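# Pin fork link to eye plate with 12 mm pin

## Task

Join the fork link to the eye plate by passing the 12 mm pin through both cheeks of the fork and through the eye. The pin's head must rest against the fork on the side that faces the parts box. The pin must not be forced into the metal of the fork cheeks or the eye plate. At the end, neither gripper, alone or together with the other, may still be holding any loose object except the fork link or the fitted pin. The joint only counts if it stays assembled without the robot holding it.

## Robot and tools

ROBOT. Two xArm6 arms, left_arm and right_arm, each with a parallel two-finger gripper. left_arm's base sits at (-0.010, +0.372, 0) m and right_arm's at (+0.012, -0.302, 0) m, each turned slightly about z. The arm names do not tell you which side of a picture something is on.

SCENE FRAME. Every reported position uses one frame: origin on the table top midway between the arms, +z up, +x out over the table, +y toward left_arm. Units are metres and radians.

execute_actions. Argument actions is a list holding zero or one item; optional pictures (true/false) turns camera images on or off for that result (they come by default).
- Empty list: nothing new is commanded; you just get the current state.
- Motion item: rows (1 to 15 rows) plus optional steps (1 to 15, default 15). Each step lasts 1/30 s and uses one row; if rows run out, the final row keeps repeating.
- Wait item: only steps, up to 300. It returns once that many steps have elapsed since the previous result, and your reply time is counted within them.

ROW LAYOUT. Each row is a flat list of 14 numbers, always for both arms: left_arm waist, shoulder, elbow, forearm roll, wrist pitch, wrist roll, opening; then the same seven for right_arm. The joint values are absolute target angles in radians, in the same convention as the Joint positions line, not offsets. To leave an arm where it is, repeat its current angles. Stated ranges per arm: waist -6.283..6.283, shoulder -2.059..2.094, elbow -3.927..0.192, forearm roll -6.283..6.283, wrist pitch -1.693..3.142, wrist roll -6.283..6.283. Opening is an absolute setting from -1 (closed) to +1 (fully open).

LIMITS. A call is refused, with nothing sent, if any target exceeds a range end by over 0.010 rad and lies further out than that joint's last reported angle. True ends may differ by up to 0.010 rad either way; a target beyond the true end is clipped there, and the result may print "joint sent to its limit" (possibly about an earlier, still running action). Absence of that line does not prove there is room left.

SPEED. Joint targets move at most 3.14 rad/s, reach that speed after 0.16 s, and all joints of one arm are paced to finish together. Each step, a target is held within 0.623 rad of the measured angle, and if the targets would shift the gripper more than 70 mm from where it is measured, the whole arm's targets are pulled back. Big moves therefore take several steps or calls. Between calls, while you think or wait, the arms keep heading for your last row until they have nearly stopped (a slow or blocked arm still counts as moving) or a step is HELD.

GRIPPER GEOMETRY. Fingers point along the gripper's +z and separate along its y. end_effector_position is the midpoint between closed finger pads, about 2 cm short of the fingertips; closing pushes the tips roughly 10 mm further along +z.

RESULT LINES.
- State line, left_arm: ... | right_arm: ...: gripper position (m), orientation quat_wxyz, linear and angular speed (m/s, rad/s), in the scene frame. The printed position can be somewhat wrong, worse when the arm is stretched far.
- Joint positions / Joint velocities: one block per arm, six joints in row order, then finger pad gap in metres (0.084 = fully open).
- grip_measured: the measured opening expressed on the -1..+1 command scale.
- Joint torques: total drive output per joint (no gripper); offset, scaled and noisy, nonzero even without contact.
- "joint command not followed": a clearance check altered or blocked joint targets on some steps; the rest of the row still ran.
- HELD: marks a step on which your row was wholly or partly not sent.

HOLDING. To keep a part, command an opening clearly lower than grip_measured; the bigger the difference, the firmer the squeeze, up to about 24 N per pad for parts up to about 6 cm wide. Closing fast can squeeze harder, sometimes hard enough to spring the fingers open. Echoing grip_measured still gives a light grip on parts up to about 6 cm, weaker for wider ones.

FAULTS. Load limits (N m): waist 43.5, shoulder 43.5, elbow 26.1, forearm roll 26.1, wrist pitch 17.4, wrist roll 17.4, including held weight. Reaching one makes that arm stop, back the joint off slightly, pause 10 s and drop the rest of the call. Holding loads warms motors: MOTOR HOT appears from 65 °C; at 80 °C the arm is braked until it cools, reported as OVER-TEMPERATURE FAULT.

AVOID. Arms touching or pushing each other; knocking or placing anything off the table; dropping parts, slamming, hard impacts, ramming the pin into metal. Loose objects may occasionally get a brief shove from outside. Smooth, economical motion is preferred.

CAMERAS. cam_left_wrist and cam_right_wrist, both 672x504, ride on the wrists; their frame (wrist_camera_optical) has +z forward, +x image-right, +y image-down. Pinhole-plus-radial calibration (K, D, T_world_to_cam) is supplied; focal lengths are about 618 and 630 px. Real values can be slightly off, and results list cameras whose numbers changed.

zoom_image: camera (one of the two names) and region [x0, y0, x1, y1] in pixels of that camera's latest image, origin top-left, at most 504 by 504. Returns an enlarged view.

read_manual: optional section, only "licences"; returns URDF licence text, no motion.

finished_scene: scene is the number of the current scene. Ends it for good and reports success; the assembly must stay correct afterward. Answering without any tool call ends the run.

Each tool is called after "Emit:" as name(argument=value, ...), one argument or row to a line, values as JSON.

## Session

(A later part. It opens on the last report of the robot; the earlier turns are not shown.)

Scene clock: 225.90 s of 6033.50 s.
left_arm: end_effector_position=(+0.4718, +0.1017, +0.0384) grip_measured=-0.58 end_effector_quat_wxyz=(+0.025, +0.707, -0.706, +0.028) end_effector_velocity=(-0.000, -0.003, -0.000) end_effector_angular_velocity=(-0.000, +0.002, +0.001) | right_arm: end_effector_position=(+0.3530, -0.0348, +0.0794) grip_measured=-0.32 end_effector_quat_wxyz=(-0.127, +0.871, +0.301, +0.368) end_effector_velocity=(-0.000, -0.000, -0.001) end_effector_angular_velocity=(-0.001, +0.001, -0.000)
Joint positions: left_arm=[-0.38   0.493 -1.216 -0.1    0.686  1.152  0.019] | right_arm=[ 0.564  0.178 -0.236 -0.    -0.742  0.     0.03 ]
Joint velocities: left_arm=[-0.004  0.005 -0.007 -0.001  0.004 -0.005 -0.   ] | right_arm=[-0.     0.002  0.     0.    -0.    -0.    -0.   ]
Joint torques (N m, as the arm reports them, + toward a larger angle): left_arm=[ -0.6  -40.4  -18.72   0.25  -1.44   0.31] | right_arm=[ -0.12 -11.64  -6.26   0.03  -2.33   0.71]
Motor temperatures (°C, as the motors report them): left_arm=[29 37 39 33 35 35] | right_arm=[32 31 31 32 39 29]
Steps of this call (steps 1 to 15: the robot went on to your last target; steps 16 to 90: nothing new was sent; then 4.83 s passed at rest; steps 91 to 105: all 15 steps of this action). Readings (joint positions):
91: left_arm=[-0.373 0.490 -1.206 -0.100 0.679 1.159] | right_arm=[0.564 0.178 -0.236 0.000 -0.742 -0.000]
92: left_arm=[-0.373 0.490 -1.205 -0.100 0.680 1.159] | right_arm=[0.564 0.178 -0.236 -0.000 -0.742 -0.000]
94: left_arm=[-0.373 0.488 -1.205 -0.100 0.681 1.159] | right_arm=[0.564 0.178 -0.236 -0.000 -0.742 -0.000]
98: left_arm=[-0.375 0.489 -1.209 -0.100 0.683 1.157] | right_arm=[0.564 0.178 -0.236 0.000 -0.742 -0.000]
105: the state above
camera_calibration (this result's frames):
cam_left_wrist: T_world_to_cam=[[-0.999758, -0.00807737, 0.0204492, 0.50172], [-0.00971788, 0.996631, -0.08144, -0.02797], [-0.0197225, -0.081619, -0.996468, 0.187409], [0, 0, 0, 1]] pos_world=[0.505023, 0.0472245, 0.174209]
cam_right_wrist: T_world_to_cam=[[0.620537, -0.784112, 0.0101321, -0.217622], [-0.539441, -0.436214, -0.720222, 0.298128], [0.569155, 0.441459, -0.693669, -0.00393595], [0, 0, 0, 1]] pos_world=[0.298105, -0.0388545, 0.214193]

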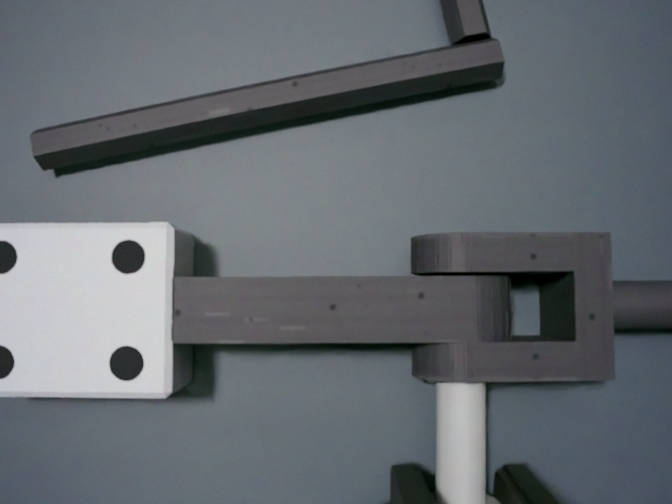

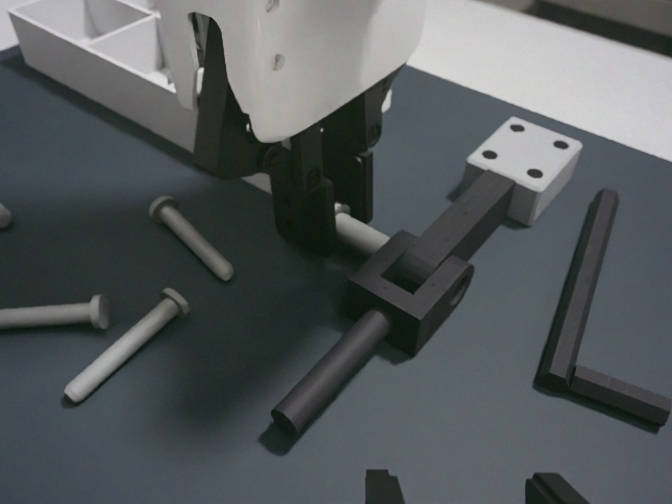

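Going in.

Emit:
execute_actions(
  actions=[
    {"rows":[[-0.396,0.5073,-1.2394,-0.1,0.6955,1.136,-0.7,0.564,0.178,-0.236,0,-0.742,0,-0.3]]},
  ],
  pictures=false,
)

Emit:
execute_actions(
  actions=[
    {"rows":[[-0.411,0.5205,-1.261,-0.1,0.7038,1.1212,-0.7,0.564,0.178,-0.236,0,-0.742,0,-0.3]]},
  ],
  pictures=false,
)

Emit:
execute_actions(
  actions=[
    {"rows":[[-0.411,0.5205,-1.261,-0.1,0.7038,1.1212,-0.4,0.564,0.178,-0.236,0,-0.742,0,-0.3]],"steps":8},
  ],
  pictures=false,
)

Emit:
execute_actions(
  actions=[
    {"rows":[[-0.3807,0.4936,-1.2168,-0.1,0.6867,1.1513,-0.4,0.564,0.178,-0.236,0,-0.742,0,-0.3]]},
  ],
  pictures=false,
)

Emit:
execute_actions(
  actions=[
    {"rows":[[-0.3807,0.4936,-1.2168,-0.1,0.6867,1.1513,-1,0.564,0.178,-0.236,0,-0.742,0,-0.3]],"steps":10},
  ],
)

Scene clock: 236.37 s of 6033.50 s.
left_arm: end_effector_position=(+0.4717, +0.0917, +0.0383) grip_measured=-0.58 end_effector_quat_wxyz=(+0.026, +0.707, -0.706, +0.027) end_effector_velocity=(-0.000, -0.001, +0.000) end_effector_angular_velocity=(-0.001, +0.000, -0.001) | right_arm: end_effector_position=(+0.3530, -0.0348, +0.0794) grip_measured=-0.32 end_effector_quat_wxyz=(-0.127, +0.871, +0.301, +0.368) end_effector_velocity=(-0.000, +0.000, +0.000) end_effector_angular_velocity=(+0.000, +0.000, +0.001)
Joint positions: left_arm=[-0.395  0.507 -1.239 -0.1    0.696  1.136  0.019] | right_arm=[ 0.564  0.178 -0.236  0.    -0.742  0.     0.03 ]
Joint velocities: left_arm=[-0.002  0.002 -0.003 -0.001  0.001 -0.001 -0.   ] | right_arm=[ 0.001 -0.001  0.    -0.     0.001  0.    -0.   ]
Joint torques (N m, as the arm reports them, + toward a larger angle): left_arm=[ -2.76 -41.91 -20.18  -0.19  -1.95   0.3 ] | right_arm=[ -0.17 -11.57  -6.12  -0.14  -2.32   0.58]
Motor temperatures (°C, as the motors report them): left_arm=[29 37 40 33 35 35] | right_arm=[32 31 31 32 39 29]
Steps of this call (steps 1 to 15: the robot went on to your last target; steps 16 to 90: nothing new was sent; then 6.97 s passed at rest; steps 91 to 105: all 15 steps of this action). Readings (joint positions):
91: left_arm=[-0.381 0.494 -1.217 -0.100 0.687 1.151] | right_arm=[0.564 0.178 -0.236 0.000 -0.742 0.000]
92: left_arm=[-0.382 0.495 -1.220 -0.100 0.688 1.149] | right_arm=[0.564 0.178 -0.236 -0.000 -0.742 0.000]
94: left_arm=[-0.389 0.501 -1.229 -0.100 0.692 1.143] | right_arm=[0.564 0.178 -0.236 0.000 -0.742 0.000]
98: left_arm=[-0.394 0.506 -1.237 -0.100 0.695 1.138] | right_arm=[0.564 0.178 -0.236 0.000 -0.742 0.000]
105: the state above

Scene clock: 236.87 s of 6033.50 s.
left_arm: end_effector_position=(+0.4715, +0.0818, +0.0384) grip_measured=-0.58 end_effector_quat_wxyz=(+0.026, +0.707, -0.707, +0.027) end_effector_velocity=(+0.000, -0.000, +0.000) end_effector_angular_velocity=(+0.000, +0.000, +0.001) | right_arm: end_effector_position=(+0.3530, -0.0348, +0.0794) grip_measured=-0.32 end_effector_quat_wxyz=(-0.127, +0.871, +0.301, +0.368) end_effector_velocity=(-0.000, -0.000, -0.000) end_effector_angular_velocity=(-0.001, +0.001, -0.001)
Joint positions: left_arm=[-0.411  0.521 -1.261 -0.1    0.704  1.121  0.019] | right_arm=[ 0.564  0.178 -0.236  0.    -0.742  0.     0.03 ]
Joint velocities: left_arm=[-0.     0.001 -0.002  0.001  0.002 -0.002 -0.   ] | right_arm=[-0.001 -0.    -0.     0.     0.002 -0.    -0.   ]
Joint torques (N m, as the arm reports them, + toward a larger angle): left_arm=[ -2.58 -43.65 -20.07   0.03  -1.47   0.24] | right_arm=[ -0.07 -11.42  -6.18  -0.16  -2.37   0.68]
Motor temperatures (°C, as the motors report them): left_arm=[29 37 40 33 35 35] | right_arm=[32 31 31 32 39 29]
Steps of this call (steps 1 to 15: all 15 steps of this action). Readings (joint positions):
1: left_arm=[-0.396 0.507 -1.239 -0.100 0.696 1.136] | right_arm=[0.564 0.178 -0.236 -0.000 -0.742 -0.000]
2: left_arm=[-0.397 0.509 -1.242 -0.100 0.697 1.134] | right_arm=[0.564 0.178 -0.236 0.000 -0.742 -0.000]
4: left_arm=[-0.403 0.515 -1.251 -0.099 0.701 1.128] | right_arm=[0.564 0.178 -0.236 -0.000 -0.742 -0.000]
8: left_arm=[-0.410 0.520 -1.259 -0.100 0.702 1.123] | right_arm=[0.564 0.178 -0.236 0.000 -0.742 0.000]
15: the state above

Scene clock: 237.13 s of 6033.50 s.
left_arm: end_effector_position=(+0.4718, +0.0809, +0.0394) grip_measured=-0.42 end_effector_quat_wxyz=(+0.026, +0.706, -0.707, +0.028) end_effector_velocity=(-0.005, +0.006, -0.009) end_effector_angular_velocity=(+0.012, +0.020, +0.004) | right_arm: end_effector_position=(+0.3530, -0.0348, +0.0794) grip_measured=-0.32 end_effector_quat_wxyz=(-0.127, +0.871, +0.301, +0.368) end_effector_velocity=(-0.000, +0.001, +0.001) end_effector_angular_velocity=(+0.001, -0.002, +0.001)
Joint positions: left_arm=[-0.412  0.52  -1.262 -0.1    0.703  1.121  0.026] | right_arm=[ 0.564  0.178 -0.236  0.    -0.742  0.     0.03 ]
Joint velocities: left_arm=[ 0.004  0.009  0.011  0.001  0.003 -0.     0.   ] | right_arm=[ 0.001 -0.001  0.    -0.    -0.001  0.    -0.   ]
Joint torques (N m, as the arm reports them, + toward a larger angle): left_arm=[ -0.23 -40.43 -18.33   0.56  -1.41   0.19] | right_arm=[ -0.18 -11.33  -6.24  -0.08  -2.35   0.6 ]
Motor temperatures (°C, as the motors report them): left_arm=[29 37 40 33 35 35] | right_arm=[32 31 31 32 39 29]
Steps of this call (steps 1 to 8: all 8 steps of this action). Readings (joint positions):
1: left_arm=[-0.411 0.521 -1.261 -0.100 0.704 1.121] | right_arm=[0.564 0.178 -0.236 0.000 -0.742 0.000]
2: left_arm=[-0.411 0.520 -1.261 -0.100 0.704 1.121] | right_arm=[0.564 0.178 -0.236 0.000 -0.742 -0.000]
4: left_arm=[-0.412 0.519 -1.262 -0.100 0.703 1.121] | right_arm=[0.564 0.178 -0.236 0.000 -0.742 0.000]
8: the state above

Scene clock: 237.63 s of 6033.50 s.
left_arm: end_effector_position=(+0.4718, +0.1009, +0.0385) grip_measured=-0.42 end_effector_quat_wxyz=(+0.025, +0.707, -0.706, +0.028) end_effector_velocity=(+0.000, +0.002, +0.000) end_effector_angular_velocity=(+0.000, -0.001, +0.000) | right_arm: end_effector_position=(+0.3530, -0.0348, +0.0794) grip_measured=-0.32 end_effector_quat_wxyz=(-0.127, +0.871, +0.301, +0.368) end_effector_velocity=(+0.000, -0.000, +0.000) end_effector_angular_velocity=(+0.001, -0.001, -0.000)
Joint positions: left_arm=[-0.381  0.494 -1.217 -0.1    0.687  1.151  0.026] | right_arm=[ 0.564  0.178 -0.236 -0.    -0.742  0.     0.03 ]
Joint velocities: left_arm=[ 0.003 -0.002  0.003  0.    -0.002  0.002  0.   ] | right_arm=[-0.     0.    -0.     0.    -0.002  0.     0.   ]
Joint torques (N m, as the arm reports them, + toward a larger angle): left_arm=[ -0.41 -39.18 -18.06   0.22  -1.31   0.25] | right_arm=[ -0.17 -11.61  -6.15  -0.19  -2.35   0.61]
Motor temperatures (°C, as the motors report them): left_arm=[29 37 40 33 35 35] | right_arm=[32 31 31 32 39 29]
Steps of this call (steps 1 to 15: all 15 steps of this action). Readings (joint positions):
1: left_arm=[-0.411 0.520 -1.261 -0.100 0.703 1.121] | right_arm=[0.564 0.178 -0.236 -0.000 -0.742 0.000]
2: left_arm=[-0.410 0.518 -1.258 -0.100 0.702 1.124] | right_arm=[0.564 0.178 -0.236 -0.000 -0.742 0.000]
4: left_arm=[-0.397 0.507 -1.239 -0.100 0.695 1.136] | right_arm=[0.564 0.178 -0.236 -0.000 -0.742 0.000]
8: left_arm=[-0.383 0.496 -1.222 -0.100 0.689 1.148] | right_arm=[0.564 0.178 -0.236 -0.000 -0.742 -0.000]
15: the state above

Scene clock: 237.97 s of 6033.50 s.
left_arm: end_effector_position=(+0.4718, +0.1012, +0.0385) grip_measured=-1.00 end_effector_quat_wxyz=(+0.025, +0.707, -0.706, +0.028) end_effector_velocity=(-0.000, +0.000, -0.000) end_effector_angular_velocity=(+0.001, +0.000, -0.001) | right_arm: end_effector_position=(+0.3530, -0.0348, +0.0794) grip_measured=-0.32 end_effector_quat_wxyz=(-0.127, +0.871, +0.301, +0.368) end_effector_velocity=(+0.000, +0.000, +0.000) end_effector_angular_velocity=(+0.001, -0.001, +0.000)
Joint positions: left_arm=[-0.381  0.494 -1.217 -0.1    0.687  1.151  0.   ] | right_arm=[ 0.564  0.178 -0.236 -0.    -0.742  0.     0.03 ]
Joint velocities: left_arm=[ 0.     0.     0.001  0.001 -0.     0.001  0.   ] | right_arm=[ 0.    -0.001  0.     0.    -0.     0.    -0.   ]
Joint torques (N m, as the arm reports them, + toward a larger angle): left_arm=[ -0.63 -39.36 -18.12   0.05  -1.47   0.38] | right_arm=[ -0.38 -11.65  -6.29  -0.11  -2.31   0.61]
Motor temperatures (°C, as the motors report them): left_arm=[29 37 40 33 35 35] | right_arm=[32 31 31 32 39 29]
Steps of this call (steps 1 to 10: all 10 steps of this action). Readings (joint positions):
1: left_arm=[-0.381 0.494 -1.217 -0.100 0.687 1.151] | right_arm=[0.564 0.178 -0.236 0.000 -0.742 -0.000]
2: left_arm=[-0.381 0.494 -1.217 -0.100 0.687 1.151] | right_arm=[0.564 0.178 -0.236 0.000 -0.742 0.000]
4: left_arm=[-0.381 0.494 -1.217 -0.100 0.687 1.151] | right_arm=[0.564 0.178 -0.236 -0.000 -0.742 0.000]
8: left_arm=[-0.381 0.494 -1.217 -0.100 0.687 1.151] | right_arm=[0.564 0.178 -0.236 -0.000 -0.742 0.000]
10: the state above
camera_calibration (this result's frames):
cam_left_wrist: T_world_to_cam=[[-0.999761, -0.0079129, 0.0203791, 0.501694], [-0.00955123, 0.99662, -0.0815926, -0.0275721], [-0.0196646, -0.0817678, -0.996457, 0.187466], [0, 0, 0, 1]] pos_world=[0.504997, 0.0467775, 0.174328]
cam_right_wrist: T_world_to_cam=[[0.620537, -0.784112, 0.0101322, -0.217622], [-0.539441, -0.436214, -0.720222, 0.298128], [0.569155, 0.441459, -0.693669, -0.00393595], [0, 0, 0, 1]] pos_world=[0.298105, -0.0388545, 0.214193]

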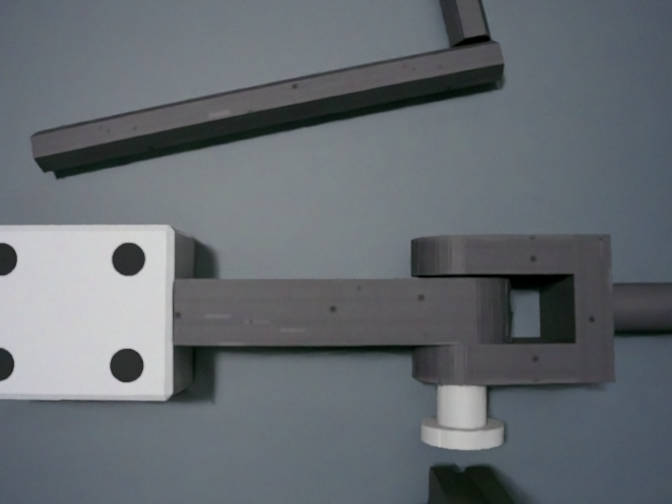

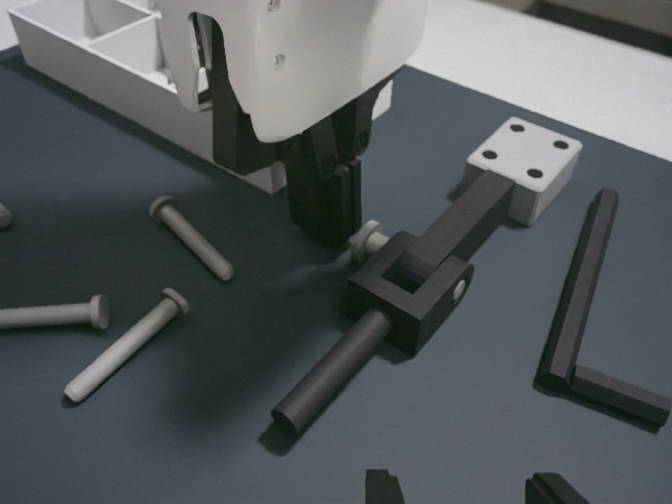

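Emit:
execute_actions(
  actions=[
    {"rows":[[-0.396,0.5073,-1.2394,-0.1,0.6955,1.136,-1,0.564,0.178,-0.236,0,-0.742,0,-0.3]]},
  ],
  pictures=false,
)

Emit:
execute_actions(
  actions=[
    {"rows":[[-0.4095,0.5192,-1.2588,-0.1,0.703,1.1227,-1,0.564,0.178,-0.236,0,-0.742,0,-0.3]]},
  ],
  pictures=false,
)

Emit:
execute_actions(
  actions=[
    {"rows":[[-0.3807,0.4936,-1.2168,-0.1,0.6867,1.1513,-1,0.564,0.178,-0.236,0,-0.742,0,-0.3]]},
  ],
)

Scene clock: 243.47 s of 6033.50 s.
left_arm: end_effector_position=(+0.4718, +0.0915, +0.0385) grip_measured=-1.00 end_effector_quat_wxyz=(+0.026, +0.707, -0.706, +0.027) end_effector_velocity=(+0.001, -0.001, +0.001) end_effector_angular_velocity=(-0.001, -0.001, +0.000) | right_arm: end_effector_position=(+0.3530, -0.0348, +0.0794) grip_measured=-0.32 end_effector_quat_wxyz=(-0.127, +0.871, +0.301, +0.368) end_effector_velocity=(-0.000, -0.000, -0.001) end_effector_angular_velocity=(-0.001, +0.001, -0.000)
Joint positions: left_arm=[-0.396  0.507 -1.239 -0.1    0.695  1.136  0.   ] | right_arm=[ 0.564  0.178 -0.236  0.    -0.742 -0.     0.03 ]
Joint velocities: left_arm=[-0.001  0.001 -0.003 -0.     0.001 -0.001  0.   ] | right_arm=[-0.     0.001  0.     0.     0.     0.    -0.   ]
Joint torques (N m, as the arm reports them, + toward a larger angle): left_arm=[ -0.6  -40.38 -18.13   0.17  -1.33   0.2 ] | right_arm=[ -0.04 -11.58  -6.17  -0.08  -2.36   0.66]
Motor temperatures (°C, as the motors report them): left_arm=[29 37 40 33 35 35] | right_arm=[32 31 31 32 39 29]
Steps of this call (steps 1 to 15: the robot went on to your last target; steps 16 to 90: nothing new was sent; then 2.00 s passed at rest; steps 91 to 105: all 15 steps of this action). Readings (joint positions):
91: left_arm=[-0.381 0.494 -1.217 -0.100 0.687 1.151] | right_arm=[0.564 0.178 -0.236 -0.000 -0.742 -0.000]
92: left_arm=[-0.382 0.495 -1.220 -0.100 0.688 1.149] | right_arm=[0.564 0.178 -0.236 0.000 -0.742 -0.000]
94: left_arm=[-0.389 0.501 -1.229 -0.100 0.692 1.143] | right_arm=[0.564 0.178 -0.236 -0.000 -0.742 0.000]
98: left_arm=[-0.395 0.506 -1.237 -0.100 0.695 1.138] | right_arm=[0.564 0.178 -0.236 -0.000 -0.742 -0.000]
105: the state above

Scene clock: 243.97 s of 6033.50 s.
left_arm: end_effector_position=(+0.4715, +0.0831, +0.0385) grip_measured=-1.00 end_effector_quat_wxyz=(+0.026, +0.707, -0.706, +0.027) end_effector_velocity=(-0.000, -0.000, -0.000) end_effector_angular_velocity=(+0.001, +0.001, -0.000) | right_arm: end_effector_position=(+0.3530, -0.0348, +0.0794) grip_measured=-0.32 end_effector_quat_wxyz=(-0.127, +0.871, +0.301, +0.368) end_effector_velocity=(+0.000, -0.000, -0.000) end_effector_angular_velocity=(-0.000, -0.000, -0.000)
Joint positions: left_arm=[-0.409  0.519 -1.258 -0.1    0.703  1.123  0.   ] | right_arm=[ 0.564  0.178 -0.236  0.    -0.742 -0.     0.03 ]
Joint velocities: left_arm=[-0.001  0.001 -0.001  0.001  0.001 -0.001  0.   ] | right_arm=[-0.     0.001  0.     0.    -0.001 -0.001 -0.   ]
Joint torques (N m, as the arm reports them, + toward a larger angle): left_arm=[ -2.01 -39.91 -18.64   0.2   -1.53   0.25] | right_arm=[ -0.29 -11.26  -6.29  -0.07  -2.32   0.63]
Motor temperatures (°C, as the motors report them): left_arm=[29 37 40 33 35 35] | right_arm=[32 31 31 32 39 29]
Steps of this call (steps 1 to 15: all 15 steps of this action). Readings (joint positions):
1: left_arm=[-0.396 0.507 -1.239 -0.100 0.696 1.136] | right_arm=[0.564 0.178 -0.236 -0.000 -0.742 0.000]
2: left_arm=[-0.397 0.509 -1.242 -0.100 0.697 1.134] | right_arm=[0.564 0.178 -0.236 -0.000 -0.742 -0.000]
4: left_arm=[-0.403 0.514 -1.250 -0.100 0.700 1.129] | right_arm=[0.564 0.178 -0.236 0.000 -0.742 -0.000]
8: left_arm=[-0.409 0.518 -1.257 -0.100 0.702 1.124] | right_arm=[0.564 0.178 -0.236 -0.000 -0.742 0.000]
15: the state above

Scene clock: 244.47 s of 6033.50 s.
left_arm: end_effector_position=(+0.4718, +0.1009, +0.0385) grip_measured=-1.00 end_effector_quat_wxyz=(+0.025, +0.707, -0.706, +0.028) end_effector_velocity=(+0.000, +0.002, +0.000) end_effector_angular_velocity=(+0.000, -0.001, +0.000) | right_arm: end_effector_position=(+0.3530, -0.0348, +0.0794) grip_measured=-0.32 end_effector_quat_wxyz=(-0.127, +0.871, +0.301, +0.368) end_effector_velocity=(+0.000, -0.000, +0.000) end_effector_angular_velocity=(+0.001, -0.001, -0.000)
Joint positions: left_arm=[-0.381  0.494 -1.217 -0.1    0.687  1.151  0.   ] | right_arm=[ 0.564  0.178 -0.236  0.    -0.742 -0.     0.03 ]
Joint velocities: left_arm=[ 0.003 -0.003  0.003  0.001 -0.001  0.003  0.   ] | right_arm=[-0.    -0.001 -0.    -0.     0.    -0.     0.   ]
Joint torques (N m, as the arm reports them, + toward a larger angle): left_arm=[ -0.58 -39.31 -17.83   0.1   -1.55   0.41] | right_arm=[ -0.2  -11.48  -6.21  -0.12  -2.36   0.57]
Motor temperatures (°C, as the motors report them): left_arm=[29 37 40 33 35 35] | right_arm=[32 31 31 32 39 29]
Steps of this call (steps 1 to 15: all 15 steps of this action). Readings (joint positions):
1: left_arm=[-0.409 0.519 -1.258 -0.100 0.703 1.123] | right_arm=[0.564 0.178 -0.236 -0.000 -0.742 0.000]
2: left_arm=[-0.407 0.517 -1.255 -0.100 0.701 1.126] | right_arm=[0.564 0.178 -0.236 -0.000 -0.742 0.000]
4: left_arm=[-0.396 0.506 -1.238 -0.100 0.694 1.137] | right_arm=[0.564 0.178 -0.236 0.000 -0.742 -0.000]
8: left_arm=[-0.383 0.496 -1.221 -0.100 0.688 1.148] | right_arm=[0.564 0.178 -0.236 0.000 -0.742 -0.000]
15: the state above
camera_calibration (this result's frames):
cam_left_wrist: T_world_to_cam=[[-0.999763, -0.00771761, 0.0203614, 0.501646], [-0.00935612, 0.996618, -0.0816448, -0.027369], [-0.0196624, -0.081816, -0.996453, 0.187439], [0, 0, 0, 1]] pos_world=[0.504956, 0.0464835, 0.174326]
cam_right_wrist: T_world_to_cam=[[0.620537, -0.784112, 0.0101323, -0.217622], [-0.539441, -0.436214, -0.720222, 0.298128], [0.569155, 0.441459, -0.693669, -0.00393596], [0, 0, 0, 1]] pos_world=[0.298105, -0.0388545, 0.214193]

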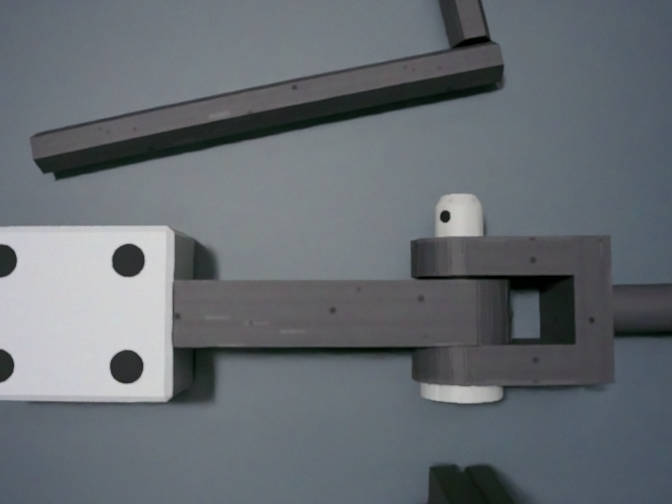

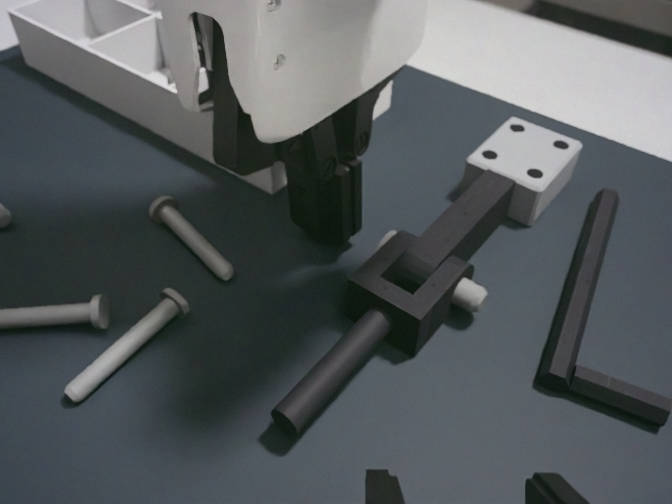

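Emit:
finished_scene(
  scene=1,
)

The scene is finished: the task was done.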